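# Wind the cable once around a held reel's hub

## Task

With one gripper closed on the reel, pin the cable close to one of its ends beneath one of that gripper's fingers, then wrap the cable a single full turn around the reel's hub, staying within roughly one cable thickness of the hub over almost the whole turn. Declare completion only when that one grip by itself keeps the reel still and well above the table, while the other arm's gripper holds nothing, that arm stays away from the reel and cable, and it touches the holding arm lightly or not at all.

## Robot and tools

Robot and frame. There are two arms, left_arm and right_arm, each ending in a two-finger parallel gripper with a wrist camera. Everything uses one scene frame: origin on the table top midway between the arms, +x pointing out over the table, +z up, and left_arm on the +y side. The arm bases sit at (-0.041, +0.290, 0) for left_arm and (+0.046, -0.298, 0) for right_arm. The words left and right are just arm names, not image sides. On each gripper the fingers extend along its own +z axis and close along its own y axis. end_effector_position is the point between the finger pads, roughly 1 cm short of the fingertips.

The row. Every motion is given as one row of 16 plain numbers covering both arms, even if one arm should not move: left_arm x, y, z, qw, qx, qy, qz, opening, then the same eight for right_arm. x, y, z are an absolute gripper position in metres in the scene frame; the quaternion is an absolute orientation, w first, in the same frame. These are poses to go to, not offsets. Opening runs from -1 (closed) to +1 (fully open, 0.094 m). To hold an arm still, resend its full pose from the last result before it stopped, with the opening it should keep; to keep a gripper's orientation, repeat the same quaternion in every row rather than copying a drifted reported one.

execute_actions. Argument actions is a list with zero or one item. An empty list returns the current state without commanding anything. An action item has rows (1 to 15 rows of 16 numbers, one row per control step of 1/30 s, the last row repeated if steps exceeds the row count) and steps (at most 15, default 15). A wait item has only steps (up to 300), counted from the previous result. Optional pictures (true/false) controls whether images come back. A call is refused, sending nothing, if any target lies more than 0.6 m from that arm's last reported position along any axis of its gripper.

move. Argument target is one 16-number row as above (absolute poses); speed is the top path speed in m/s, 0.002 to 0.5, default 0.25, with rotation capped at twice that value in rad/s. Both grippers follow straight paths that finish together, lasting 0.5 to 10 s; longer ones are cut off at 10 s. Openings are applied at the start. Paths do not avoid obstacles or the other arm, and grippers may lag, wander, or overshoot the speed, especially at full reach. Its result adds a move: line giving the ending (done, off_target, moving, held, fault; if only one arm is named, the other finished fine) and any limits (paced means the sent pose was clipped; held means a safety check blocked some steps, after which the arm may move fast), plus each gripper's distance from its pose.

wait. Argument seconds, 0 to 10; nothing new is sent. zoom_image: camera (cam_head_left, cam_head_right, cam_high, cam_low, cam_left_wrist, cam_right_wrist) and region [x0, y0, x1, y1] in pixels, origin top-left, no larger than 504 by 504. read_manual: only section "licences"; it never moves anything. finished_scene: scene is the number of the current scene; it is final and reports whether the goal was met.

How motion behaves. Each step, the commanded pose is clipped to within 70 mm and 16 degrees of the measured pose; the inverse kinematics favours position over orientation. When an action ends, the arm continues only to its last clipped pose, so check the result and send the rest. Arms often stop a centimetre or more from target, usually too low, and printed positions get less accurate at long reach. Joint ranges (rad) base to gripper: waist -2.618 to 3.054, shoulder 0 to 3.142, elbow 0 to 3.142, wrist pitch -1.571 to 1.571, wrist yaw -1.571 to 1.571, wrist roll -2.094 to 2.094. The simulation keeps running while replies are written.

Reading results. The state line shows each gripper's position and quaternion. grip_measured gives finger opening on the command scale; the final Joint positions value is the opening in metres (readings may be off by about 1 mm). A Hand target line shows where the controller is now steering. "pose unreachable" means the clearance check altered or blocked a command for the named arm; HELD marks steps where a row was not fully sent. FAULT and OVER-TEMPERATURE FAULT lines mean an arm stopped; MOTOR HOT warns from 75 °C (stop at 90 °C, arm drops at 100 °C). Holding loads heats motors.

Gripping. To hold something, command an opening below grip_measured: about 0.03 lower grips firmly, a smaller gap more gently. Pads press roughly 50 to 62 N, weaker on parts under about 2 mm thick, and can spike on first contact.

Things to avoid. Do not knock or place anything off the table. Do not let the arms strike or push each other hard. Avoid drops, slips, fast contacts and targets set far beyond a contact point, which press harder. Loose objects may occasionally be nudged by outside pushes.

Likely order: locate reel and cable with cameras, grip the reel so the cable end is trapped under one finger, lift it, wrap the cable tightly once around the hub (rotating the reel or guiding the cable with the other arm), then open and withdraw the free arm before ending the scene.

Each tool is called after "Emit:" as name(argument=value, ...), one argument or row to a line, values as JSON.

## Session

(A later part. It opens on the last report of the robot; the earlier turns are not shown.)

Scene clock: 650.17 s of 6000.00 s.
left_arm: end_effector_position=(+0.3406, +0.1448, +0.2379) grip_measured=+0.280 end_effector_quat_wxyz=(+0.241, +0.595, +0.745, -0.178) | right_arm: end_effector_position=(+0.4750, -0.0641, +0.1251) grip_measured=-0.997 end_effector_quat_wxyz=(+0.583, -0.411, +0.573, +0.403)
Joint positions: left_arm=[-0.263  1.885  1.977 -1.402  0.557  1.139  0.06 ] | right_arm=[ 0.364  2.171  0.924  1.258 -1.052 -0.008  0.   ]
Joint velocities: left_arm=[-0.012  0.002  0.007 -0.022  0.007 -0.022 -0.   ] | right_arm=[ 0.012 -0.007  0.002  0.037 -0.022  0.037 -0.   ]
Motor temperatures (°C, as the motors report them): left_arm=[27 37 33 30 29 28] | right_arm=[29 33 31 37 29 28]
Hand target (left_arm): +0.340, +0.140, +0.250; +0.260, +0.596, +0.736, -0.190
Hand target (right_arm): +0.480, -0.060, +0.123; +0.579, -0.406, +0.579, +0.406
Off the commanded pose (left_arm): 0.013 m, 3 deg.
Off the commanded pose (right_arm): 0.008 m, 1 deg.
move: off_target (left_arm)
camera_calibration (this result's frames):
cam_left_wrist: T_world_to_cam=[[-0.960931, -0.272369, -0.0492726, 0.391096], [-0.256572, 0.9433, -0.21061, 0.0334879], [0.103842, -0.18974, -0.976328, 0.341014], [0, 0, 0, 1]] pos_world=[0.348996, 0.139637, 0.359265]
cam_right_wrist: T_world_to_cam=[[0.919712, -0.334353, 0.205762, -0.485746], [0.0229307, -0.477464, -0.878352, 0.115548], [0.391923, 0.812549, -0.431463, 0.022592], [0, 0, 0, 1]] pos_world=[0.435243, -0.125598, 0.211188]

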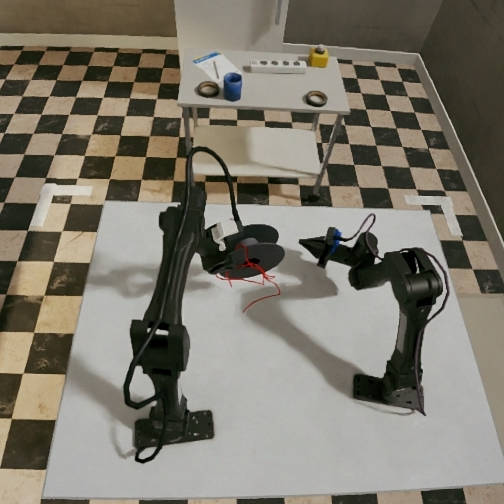

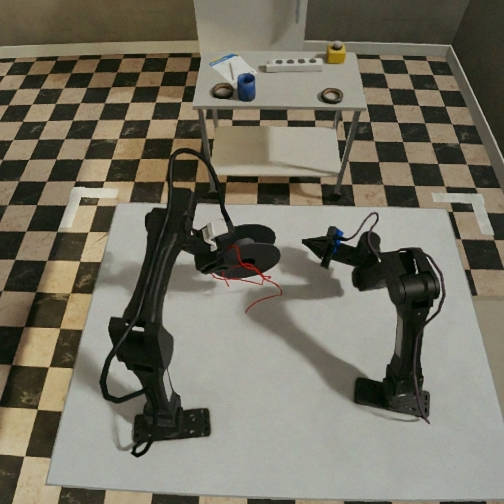

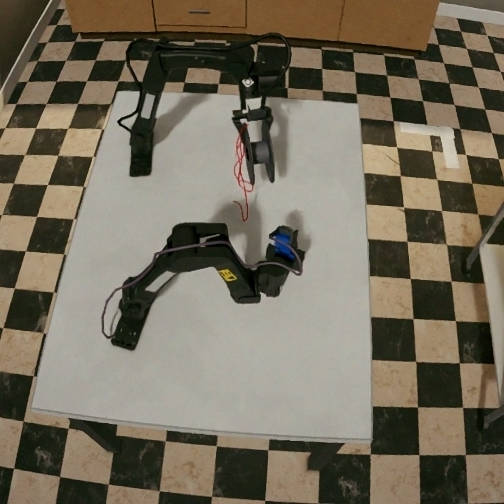

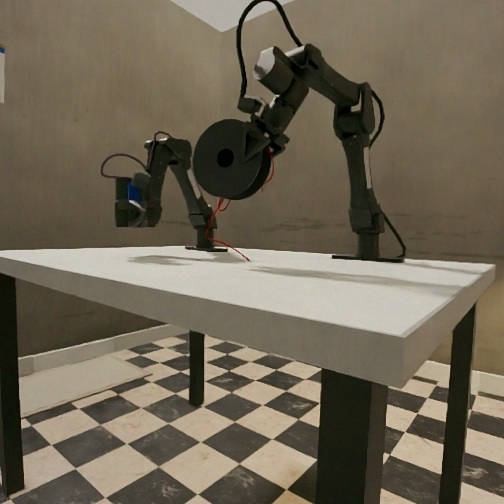

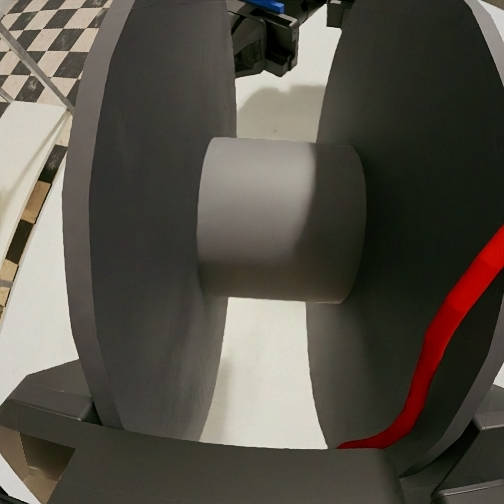

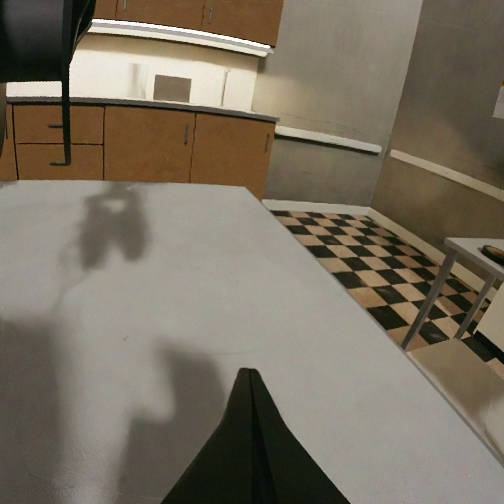

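Emit:
move(
  target=[0.34,0.14,0.25,0.26,0.595,0.735,-0.19,0.2, 0.325,-0.03,0.105,0.542,-0.455,0.542,0.455,0],
)

Emit:
move(
  target=[0.34,0.14,0.25,0.26,0.595,0.735,-0.19,0.2, 0.335,0.045,0.10,0.542,-0.455,0.542,0.455,0],
  speed=0.15,
)

Scene clock: 657.93 s of 6000.00 s.
left_arm: end_effector_position=(+0.3406, +0.1447, +0.2379) grip_measured=+0.280 end_effector_quat_wxyz=(+0.241, +0.595, +0.745, -0.179) | right_arm: end_effector_position=(+0.3281, -0.0291, +0.1012) grip_measured=-0.003 end_effector_quat_wxyz=(+0.535, -0.457, +0.544, +0.457)
Joint positions: left_arm=[-0.263  1.885  1.977 -1.402  0.557  1.139  0.06 ] | right_arm=[ 0.539  2.066  0.467  1.579 -1.055 -0.008  0.047]
Joint velocities: left_arm=[ 0.017  0.002 -0.012  0.037  0.037  0.066 -0.   ] | right_arm=[ 0.012  0.002 -0.007 -0.037  0.007 -0.081  0.001]
Motor temperatures (°C, as the motors report them): left_arm=[27 37 33 30 29 28] | right_arm=[29 34 31 37 29 28]
Hand target (left_arm): +0.340, +0.140, +0.250; +0.260, +0.596, +0.736, -0.190
Hand target (right_arm): +0.326, -0.030, +0.103; +0.538, -0.457, +0.544, +0.454
Off the commanded pose (left_arm): 0.013 m, 3 deg.
Off the commanded pose (right_arm): 0.005 m, 1 deg.
joint sent to its limit (right arm) — the command would take joint 4 (wrist pitch) past its upper limit, so that joint was sent only as far as its limit.
After step 180, 0.60 s passed at rest.
move: off_target (left_arm)
camera_calibration (this result's frames):
cam_left_wrist: T_world_to_cam=[[-0.96096, -0.272292, -0.049126, 0.39103], [-0.25649, 0.943248, -0.210942, 0.033602], [0.103776, -0.190107, -0.976263, 0.3411], [0, 0, 0, 1]] pos_world=[0.348985, 0.139625, 0.359301]
cam_right_wrist: T_world_to_cam=[[0.969931, -0.164057, 0.179776, -0.342919], [0.082038, -0.475052, -0.876125, 0.0951275], [0.229137, 0.864529, -0.447308, 0.0979305], [0, 0, 0, 1]] pos_world=[0.302364, -0.0957316, 0.188797]

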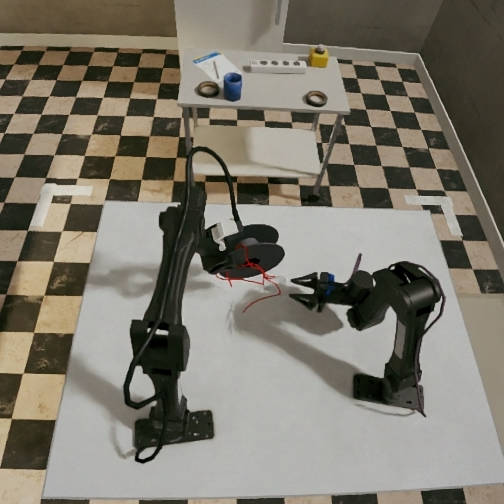

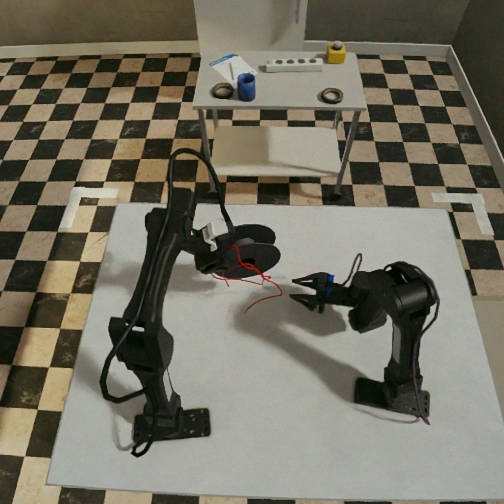

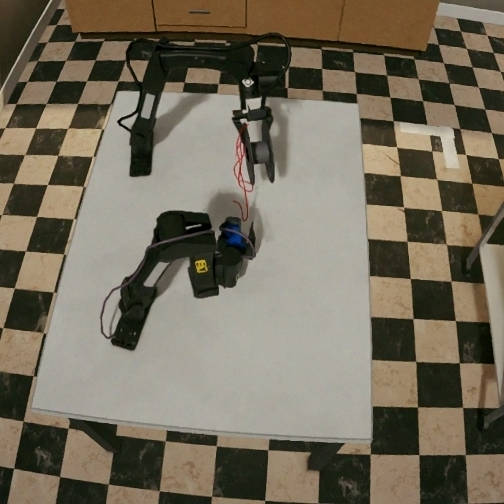

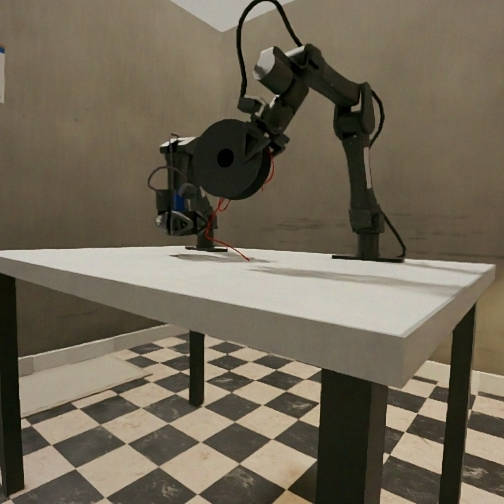

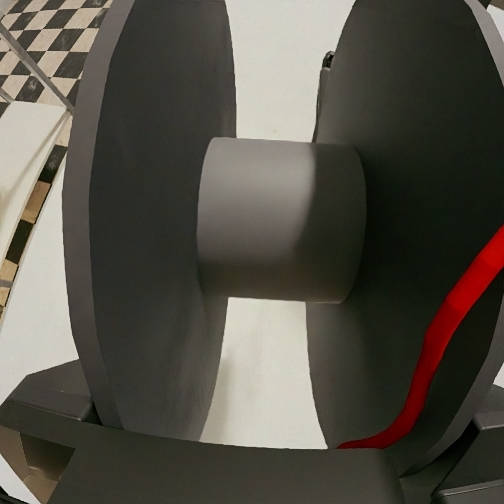

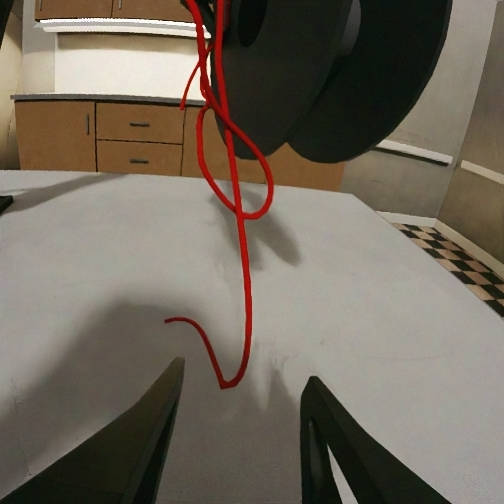

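Scene clock: 658.97 s of 6000.00 s.
left_arm: end_effector_position=(+0.3406, +0.1447, +0.2379) grip_measured=+0.280 end_effector_quat_wxyz=(+0.241, +0.595, +0.745, -0.179) | right_arm: end_effector_position=(+0.3293, +0.0412, +0.1056) grip_measured=-0.003 end_effector_quat_wxyz=(+0.546, -0.458, +0.533, +0.456)
Joint positions: left_arm=[-0.263  1.885  1.977 -1.402  0.557  1.139  0.06 ] | right_arm=[ 0.758  2.123  0.605  1.538 -0.836  0.001  0.047]
Joint velocities: left_arm=[ 0.002  0.012  0.017 -0.007  0.037  0.007 -0.   ] | right_arm=[-0.002  0.027 -0.017  0.037 -0.022 -0.066 -0.   ]
Motor temperatures (°C, as the motors report them): left_arm=[27 37 33 30 29 28] | right_arm=[29 34 31 37 29 28]
Hand target (left_arm): +0.340, +0.140, +0.250; +0.260, +0.596, +0.736, -0.190
Hand target (right_arm): +0.335, +0.045, +0.101; +0.542, -0.452, +0.541, +0.457
Off the commanded pose (left_arm): 0.013 m, 3 deg.
Off the commanded pose (right_arm): 0.009 m, 1 deg.
move: off_target (left_arm)
camera_calibration (this result's frames):
cam_left_wrist: T_world_to_cam=[[-0.96096, -0.272292, -0.049126, 0.39103], [-0.25649, 0.943248, -0.210942, 0.033602], [0.103776, -0.190107, -0.976263, 0.3411], [0, 0, 0, 1]] pos_world=[0.348985, 0.139625, 0.359301]
cam_right_wrist: T_world_to_cam=[[0.964896, -0.167345, 0.202415, -0.333922], [0.105644, -0.458304, -0.882495, 0.12453], [0.240449, 0.872899, -0.424536, 0.0323633], [0, 0, 0, 1]] pos_world=[0.301263, -0.0270578, 0.191227]

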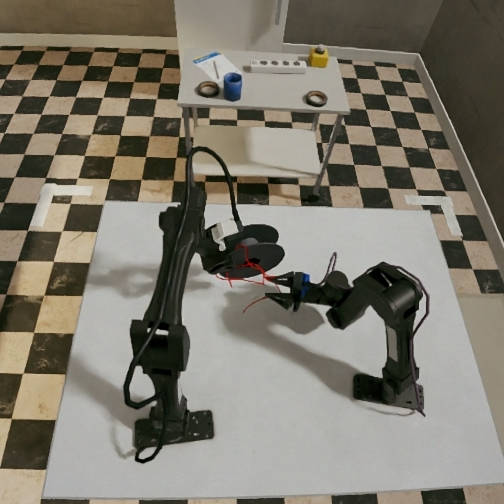

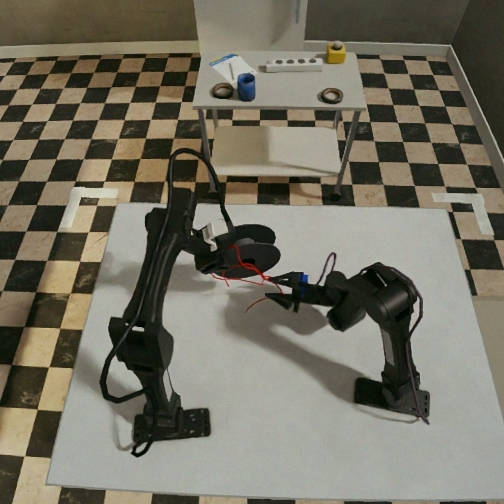

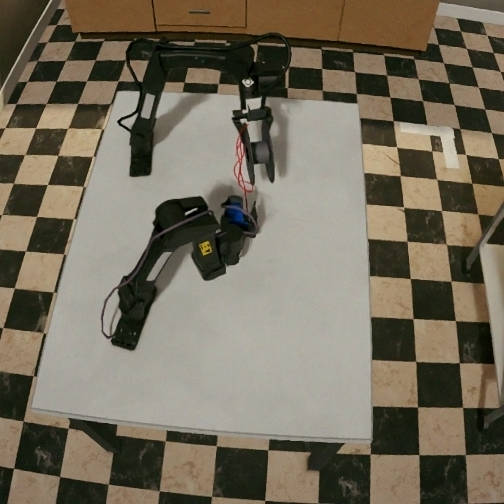

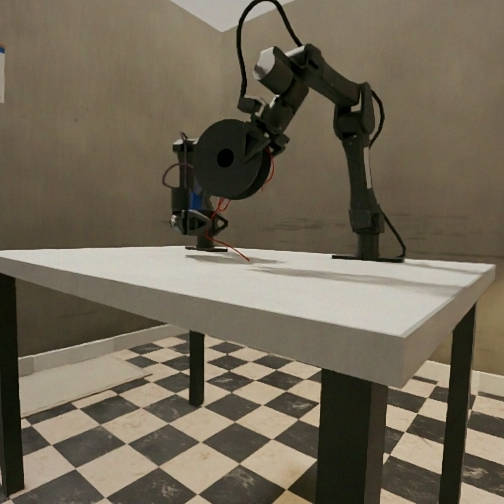

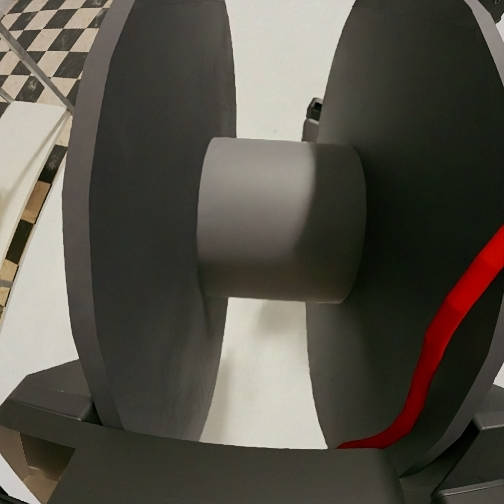

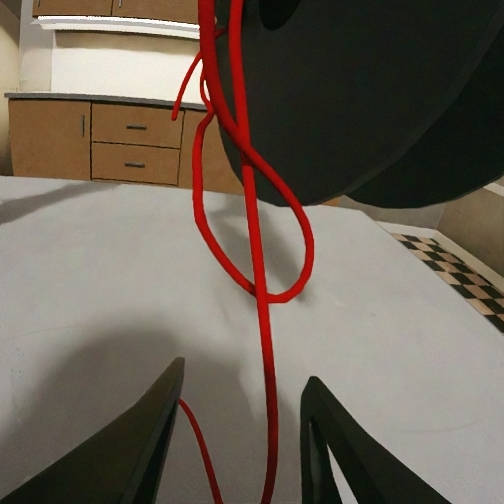

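Emit:
move(
  target=[0.34,0.14,0.25,0.26,0.595,0.735,-0.19,0.2, 0.338,0.07,0.105,0.542,-0.455,0.542,0.455,0],
  speed=0.1,
)

Emit:
move(
  target=[0.34,0.14,0.25,0.26,0.595,0.735,-0.19,0.2, 0.338,0.07,0.105,0.542,-0.455,0.542,0.455,-1],
)

Emit:
move(
  target=[0.34,0.14,0.25,0.26,0.595,0.735,-0.19,0.2, 0.43,0.03,0.12,0.542,-0.455,0.542,0.455,-1],
  speed=0.1,
)

Scene clock: 665.90 s of 6000.00 s.
left_arm: end_effector_position=(+0.3406, +0.1447, +0.2379) grip_measured=+0.280 end_effector_quat_wxyz=(+0.241, +0.595, +0.745, -0.179) | right_arm: end_effector_position=(+0.3342, +0.0652, +0.1114) grip_measured=-0.003 end_effector_quat_wxyz=(+0.547, -0.456, +0.534, +0.456)
Joint positions: left_arm=[-0.263  1.885  1.977 -1.402  0.557  1.139  0.06 ] | right_arm=[ 0.815  2.123  0.677  1.466 -0.776  0.001  0.047]
Joint velocities: left_arm=[-0.012 -0.002 -0.002 -0.007 -0.051 -0.007  0.   ] | right_arm=[-0.012  0.007 -0.007 -0.051 -0.037 -0.095  0.   ]
Motor temperatures (°C, as the motors report them): left_arm=[27 38 33 30 29 28] | right_arm=[29 33 30 37 29 28]
Hand target (left_arm): +0.340, +0.140, +0.250; +0.260, +0.596, +0.736, -0.190
Hand target (right_arm): +0.338, +0.070, +0.106; +0.542, -0.454, +0.541, +0.455
Off the commanded pose (left_arm): 0.013 m, 3 deg.
Off the commanded pose (right_arm): 0.009 m, 1 deg.
After step 180, 0.03 s passed at rest.
move: off_target (left_arm)
camera_calibration (this result's frames):
cam_left_wrist: T_world_to_cam=[[-0.96096, -0.272292, -0.049126, 0.39103], [-0.25649, 0.943248, -0.210942, 0.033602], [0.103776, -0.190107, -0.976263, 0.3411], [0, 0, 0, 1]] pos_world=[0.348985, 0.139625, 0.359301]
cam_right_wrist: T_world_to_cam=[[0.964577, -0.171081, 0.200805, -0.335295], [0.102479, -0.458405, -0.882815, 0.141182], [0.243083, 0.872122, -0.424635, 0.0118919], [0, 0, 0, 1]] pos_world=[0.306059, -0.00301533, 0.197016]

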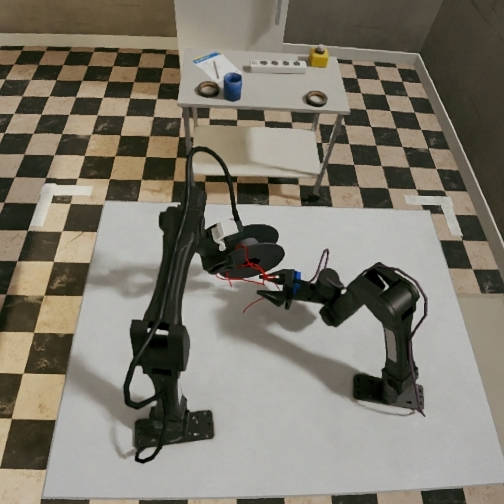

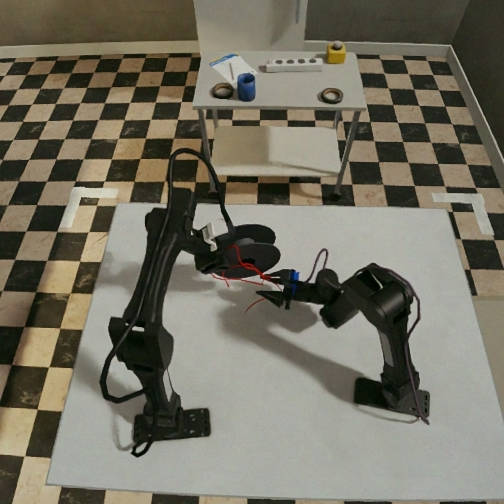

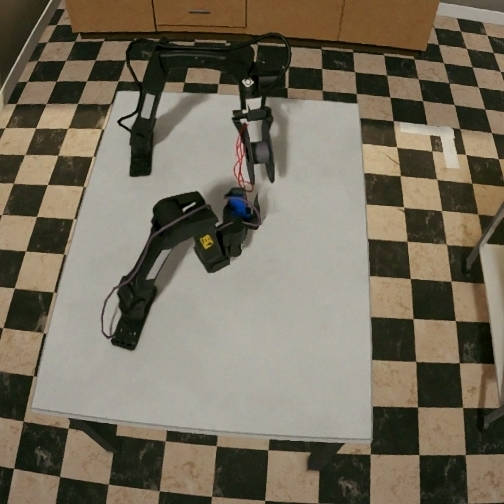

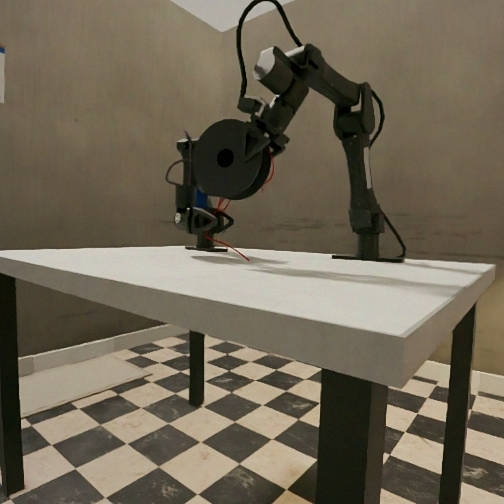

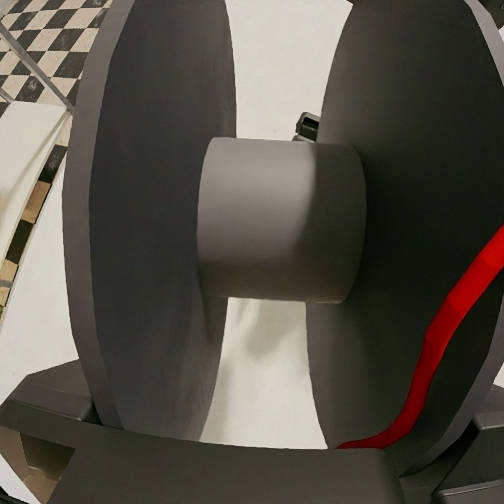

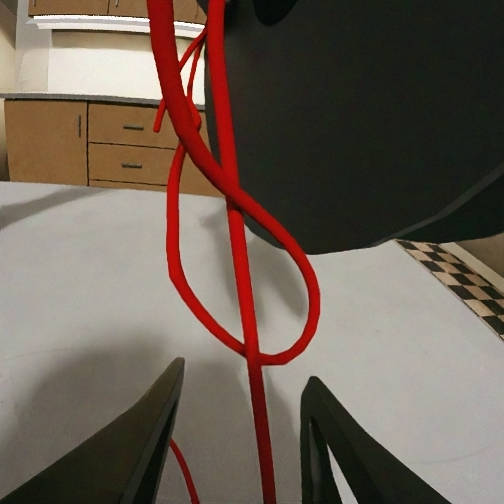

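Scene clock: 666.60 s of 6000.00 s.
left_arm: end_effector_position=(+0.3407, +0.1449, +0.2378) grip_measured=+0.280 end_effector_quat_wxyz=(+0.241, +0.595, +0.746, -0.178) | right_arm: end_effector_position=(+0.3344, +0.0652, +0.1109) grip_measured=-0.996 end_effector_quat_wxyz=(+0.546, -0.456, +0.535, +0.456)
Joint positions: left_arm=[-0.263  1.885  1.977 -1.402  0.556  1.139  0.06 ] | right_arm=[ 0.815  2.123  0.677  1.463 -0.775  0.001  0.   ]
Joint velocities: left_arm=[-0.002 -0.017 -0.017  0.022 -0.037  0.022 -0.001] | right_arm=[ 0.012 -0.007  0.002  0.037  0.007 -0.051 -0.   ]
Motor temperatures (°C, as the motors report them): left_arm=[27 38 33 30 29 28] | right_arm=[29 33 30 37 29 28]
Hand target (left_arm): +0.340, +0.140, +0.250; +0.260, +0.596, +0.736, -0.190
Hand target (right_arm): +0.338, +0.070, +0.105; +0.542, -0.455, +0.542, +0.455
Off the commanded pose (left_arm): 0.013 m, 3 deg.
Off the commanded pose (right_arm): 0.008 m, 1 deg.
move: off_target (left_arm)
camera_calibration (this result's frames):
cam_left_wrist: T_world_to_cam=[[-0.960843, -0.272598, -0.0497123, 0.391293], [-0.25682, 0.943454, -0.209614, 0.0331457], [0.104042, -0.188639, -0.97652, 0.340757], [0, 0, 0, 1]] pos_world=[0.349031, 0.139675, 0.359156]
cam_right_wrist: T_world_to_cam=[[0.964819, -0.171551, 0.199236, -0.335219], [0.100485, -0.459656, -0.882394, 0.141463], [0.242956, 0.871371, -0.426246, 0.011953], [0, 0, 0, 1]] pos_world=[0.306307, -0.00289842, 0.196709]

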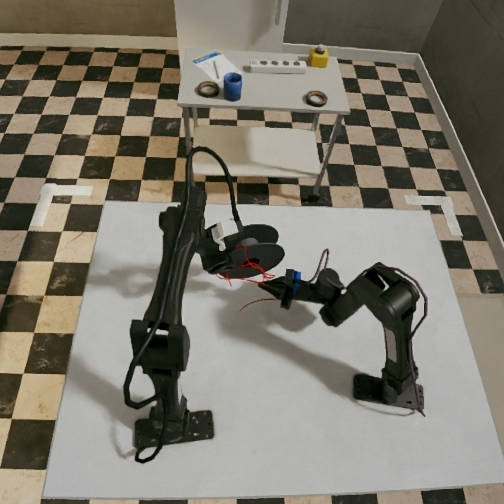

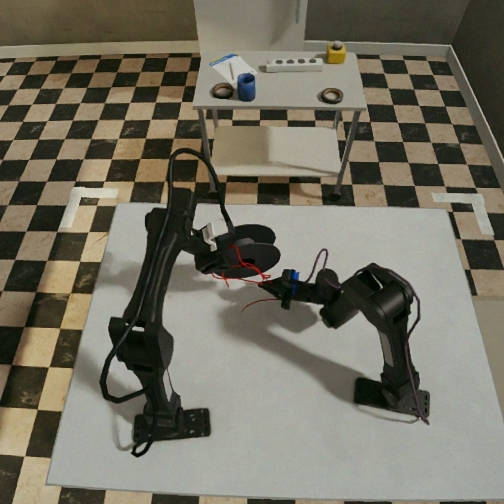

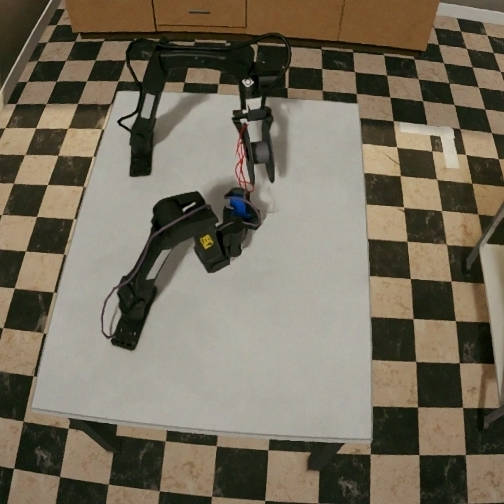

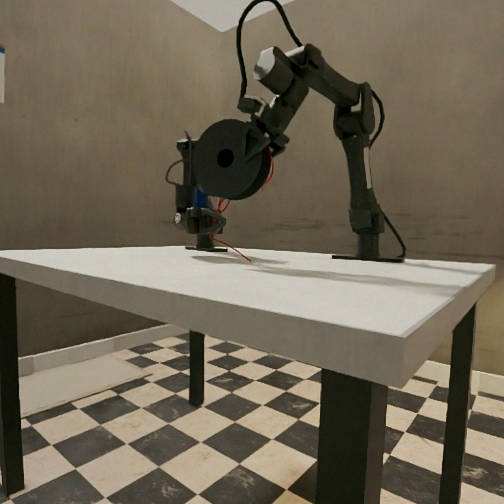

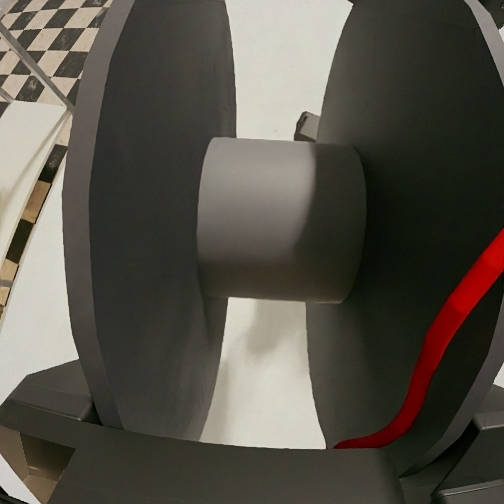

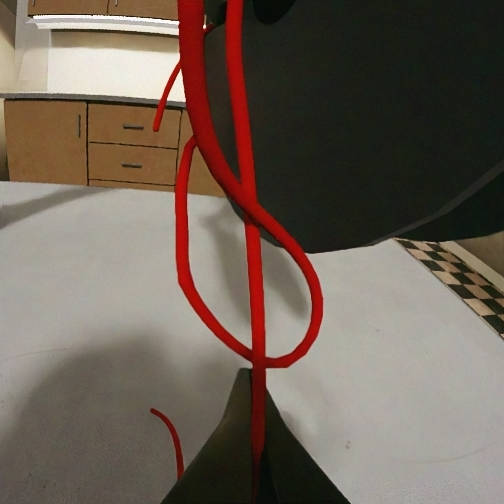

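Scene clock: 668.17 s of 6000.00 s.
left_arm: end_effector_position=(+0.3411, +0.1454, +0.2376) grip_measured=+0.280 end_effector_quat_wxyz=(+0.241, +0.595, +0.746, -0.176) | right_arm: end_effector_position=(+0.4247, +0.0292, +0.1241) grip_measured=-0.996 end_effector_quat_wxyz=(+0.546, -0.456, +0.538, +0.452)
Joint positions: left_arm=[-0.263  1.885  1.977 -1.401  0.552  1.139  0.06 ] | right_arm=[ 0.599  2.183  0.945  1.248 -0.984 -0.004  0.   ]
Joint velocities: left_arm=[-0.022 -0.012  0.007 -0.066  0.007  0.037 -0.001] | right_arm=[ 0.012 -0.007 -0.007  0.022  0.051  0.066 -0.001]
Motor temperatures (°C, as the motors report them): left_arm=[27 38 33 30 29 28] | right_arm=[29 33 30 37 29 28]
Hand target (left_arm): +0.340, +0.140, +0.250; +0.260, +0.596, +0.736, -0.190
Hand target (right_arm): +0.430, +0.030, +0.120; +0.542, -0.456, +0.542, +0.452
Off the commanded pose (left_arm): 0.014 m, 3 deg.
Off the commanded pose (right_arm): 0.007 m, 1 deg.
move: off_target (left_arm)
camera_calibration (this result's frames):
cam_left_wrist: T_world_to_cam=[[-0.96052, -0.273292, -0.052081, 0.392343], [-0.25733, 0.943879, -0.207061, 0.0322559], [0.105746, -0.185484, -0.976941, 0.339626], [0, 0, 0, 1]] pos_world=[0.349239, 0.139774, 0.358907]
cam_right_wrist: T_world_to_cam=[[0.963762, -0.176851, 0.199714, -0.430651], [0.0966211, -0.466407, -0.879278, 0.128938], [0.248649, 0.866711, -0.432418, 0.0253972], [0, 0, 0, 1]] pos_world=[0.396272, -0.0380357, 0.210361]

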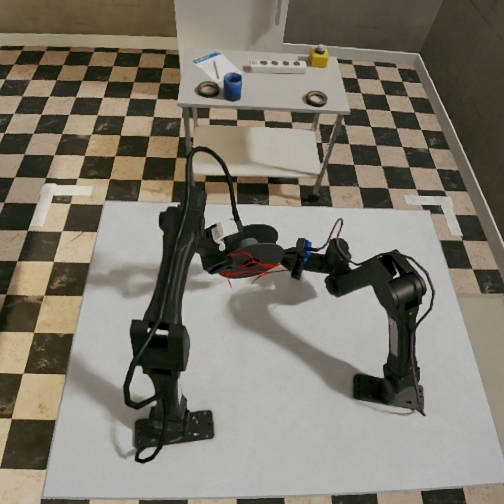

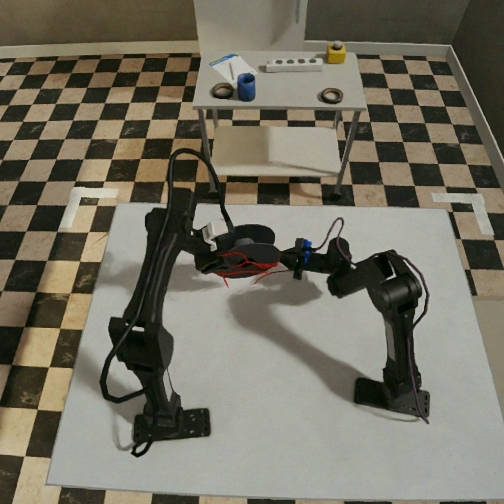

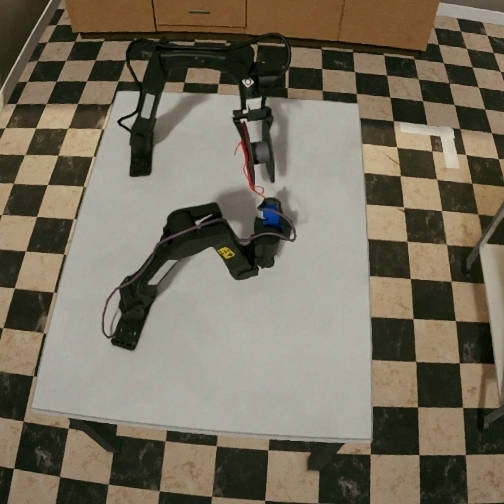

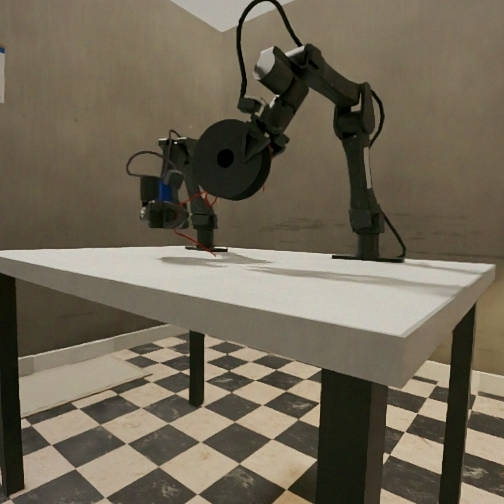

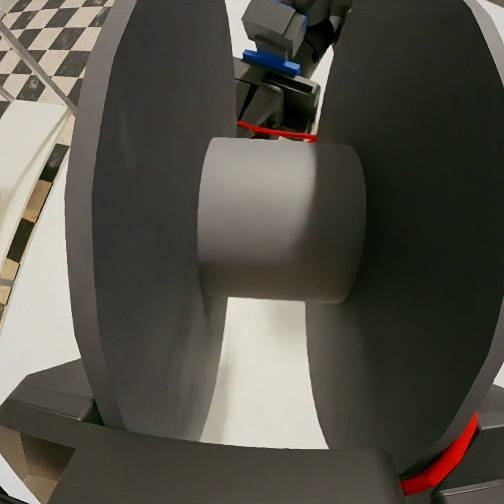

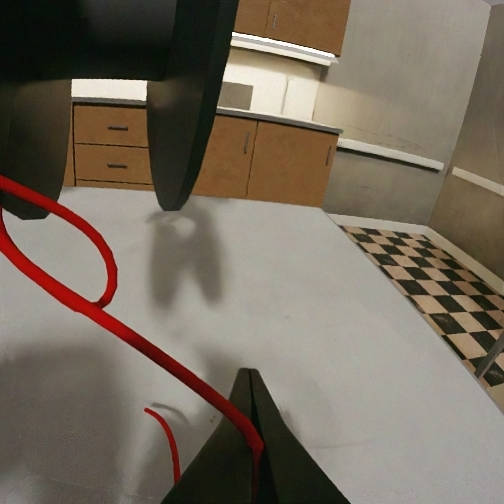

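Emit:
move(
  target=[0.34,0.14,0.25,0.26,0.595,0.735,-0.19,0.2, 0.44,-0.02,0.23,0.542,-0.455,0.542,0.455,-1],
  speed=0.1,
)

Emit:
zoom_image(
  camera="cam_head_right",
  region=[190, 190, 350, 320],
)

Scene clock: 675.20 s of 6000.00 s.
left_arm: end_effector_position=(+0.3408, +0.1444, +0.2382) grip_measured=+0.280 end_effector_quat_wxyz=(+0.242, +0.595, +0.745, -0.179) | right_arm: end_effector_position=(+0.4354, -0.0178, +0.2183) grip_measured=-0.996 end_effector_quat_wxyz=(+0.535, -0.452, +0.548, +0.457)
Joint positions: left_arm=[-0.263  1.885  1.977 -1.401  0.559  1.139  0.06 ] | right_arm=[ 0.471  1.876  1.004  0.852 -1.116 -0.001  0.   ]
Joint velocities: left_arm=[ 0.002 -0.012  0.022 -0.066  0.051 -0.022 -0.   ] | right_arm=[ 0.002  0.022  0.002 -0.081 -0.081  0.125  0.   ]
Motor temperatures (°C, as the motors report them): left_arm=[27 38 33 30 29 28] | right_arm=[29 34 31 37 29 28]
Hand target (left_arm): +0.340, +0.140, +0.250; +0.260, +0.596, +0.736, -0.190
Hand target (right_arm): +0.438, -0.020, +0.229; +0.541, -0.456, +0.542, +0.454
Off the commanded pose (left_arm): 0.013 m, 3 deg.
Off the commanded pose (right_arm): 0.013 m, 1 deg.
move: off_target (left_arm, right_arm)
camera_calibration (this result's frames):
cam_left_wrist: T_world_to_cam=[[-0.96105, -0.271915, -0.0494425, 0.391161], [-0.255836, 0.942955, -0.213036, 0.0343056], [0.10455, -0.192089, -0.975793, 0.341168], [0, 0, 0, 1]] pos_world=[0.349033, 0.139549, 0.359558]
cam_right_wrist: T_world_to_cam=[[0.97008, -0.172259, 0.171089, -0.464498], [0.0706515, -0.473901, -0.877739, 0.199577], [0.232277, 0.863565, -0.447552, 0.114604], [0, 0, 0, 1]] pos_world=[0.40988, -0.0844025, 0.305938]

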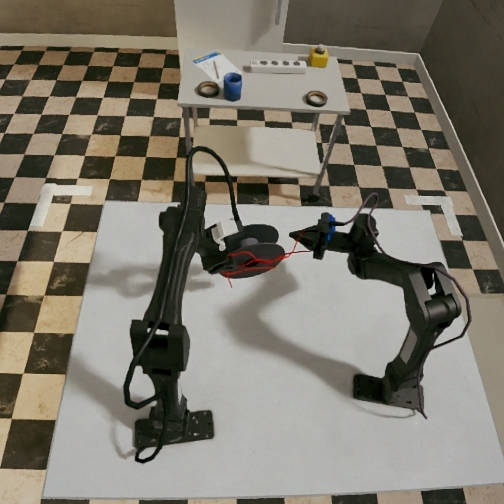

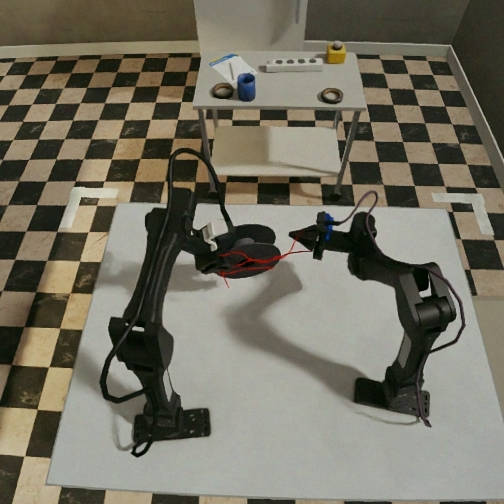

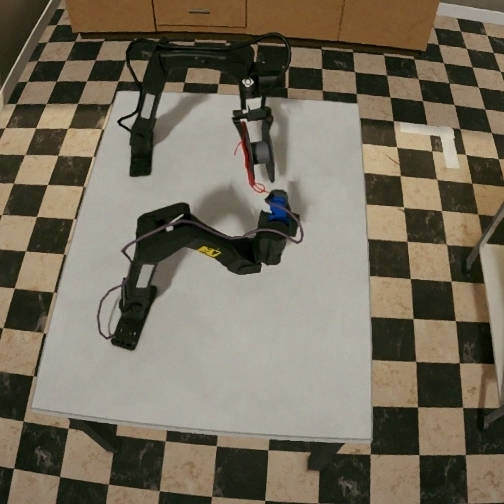

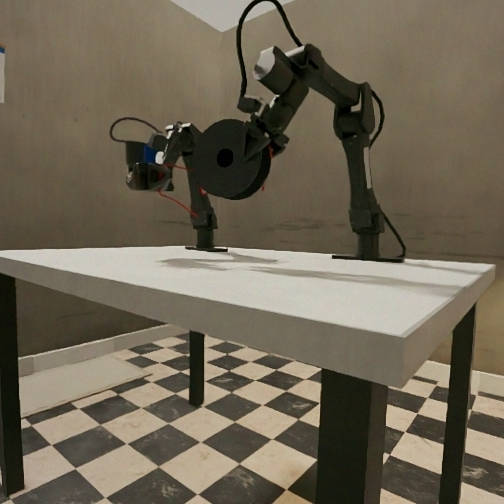

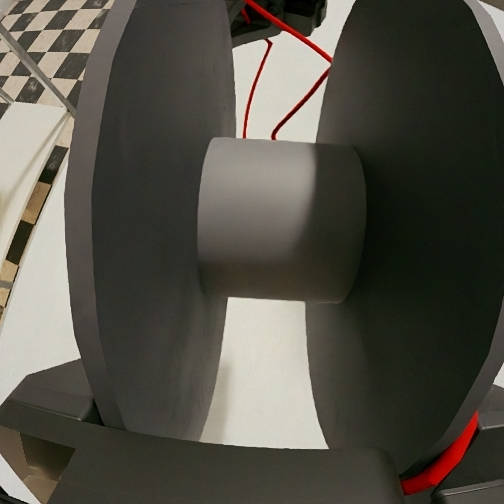

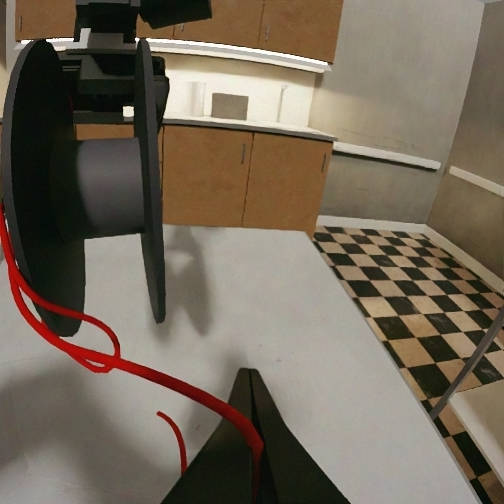

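Region (190, 190, 350, 320) of cam_head_right's 504x504 image, scaled by 3.150, with more detail than that image has; it fills the top 410 rows of this view, and the rest is white.

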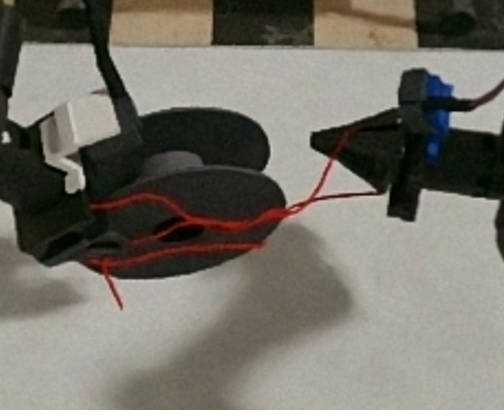

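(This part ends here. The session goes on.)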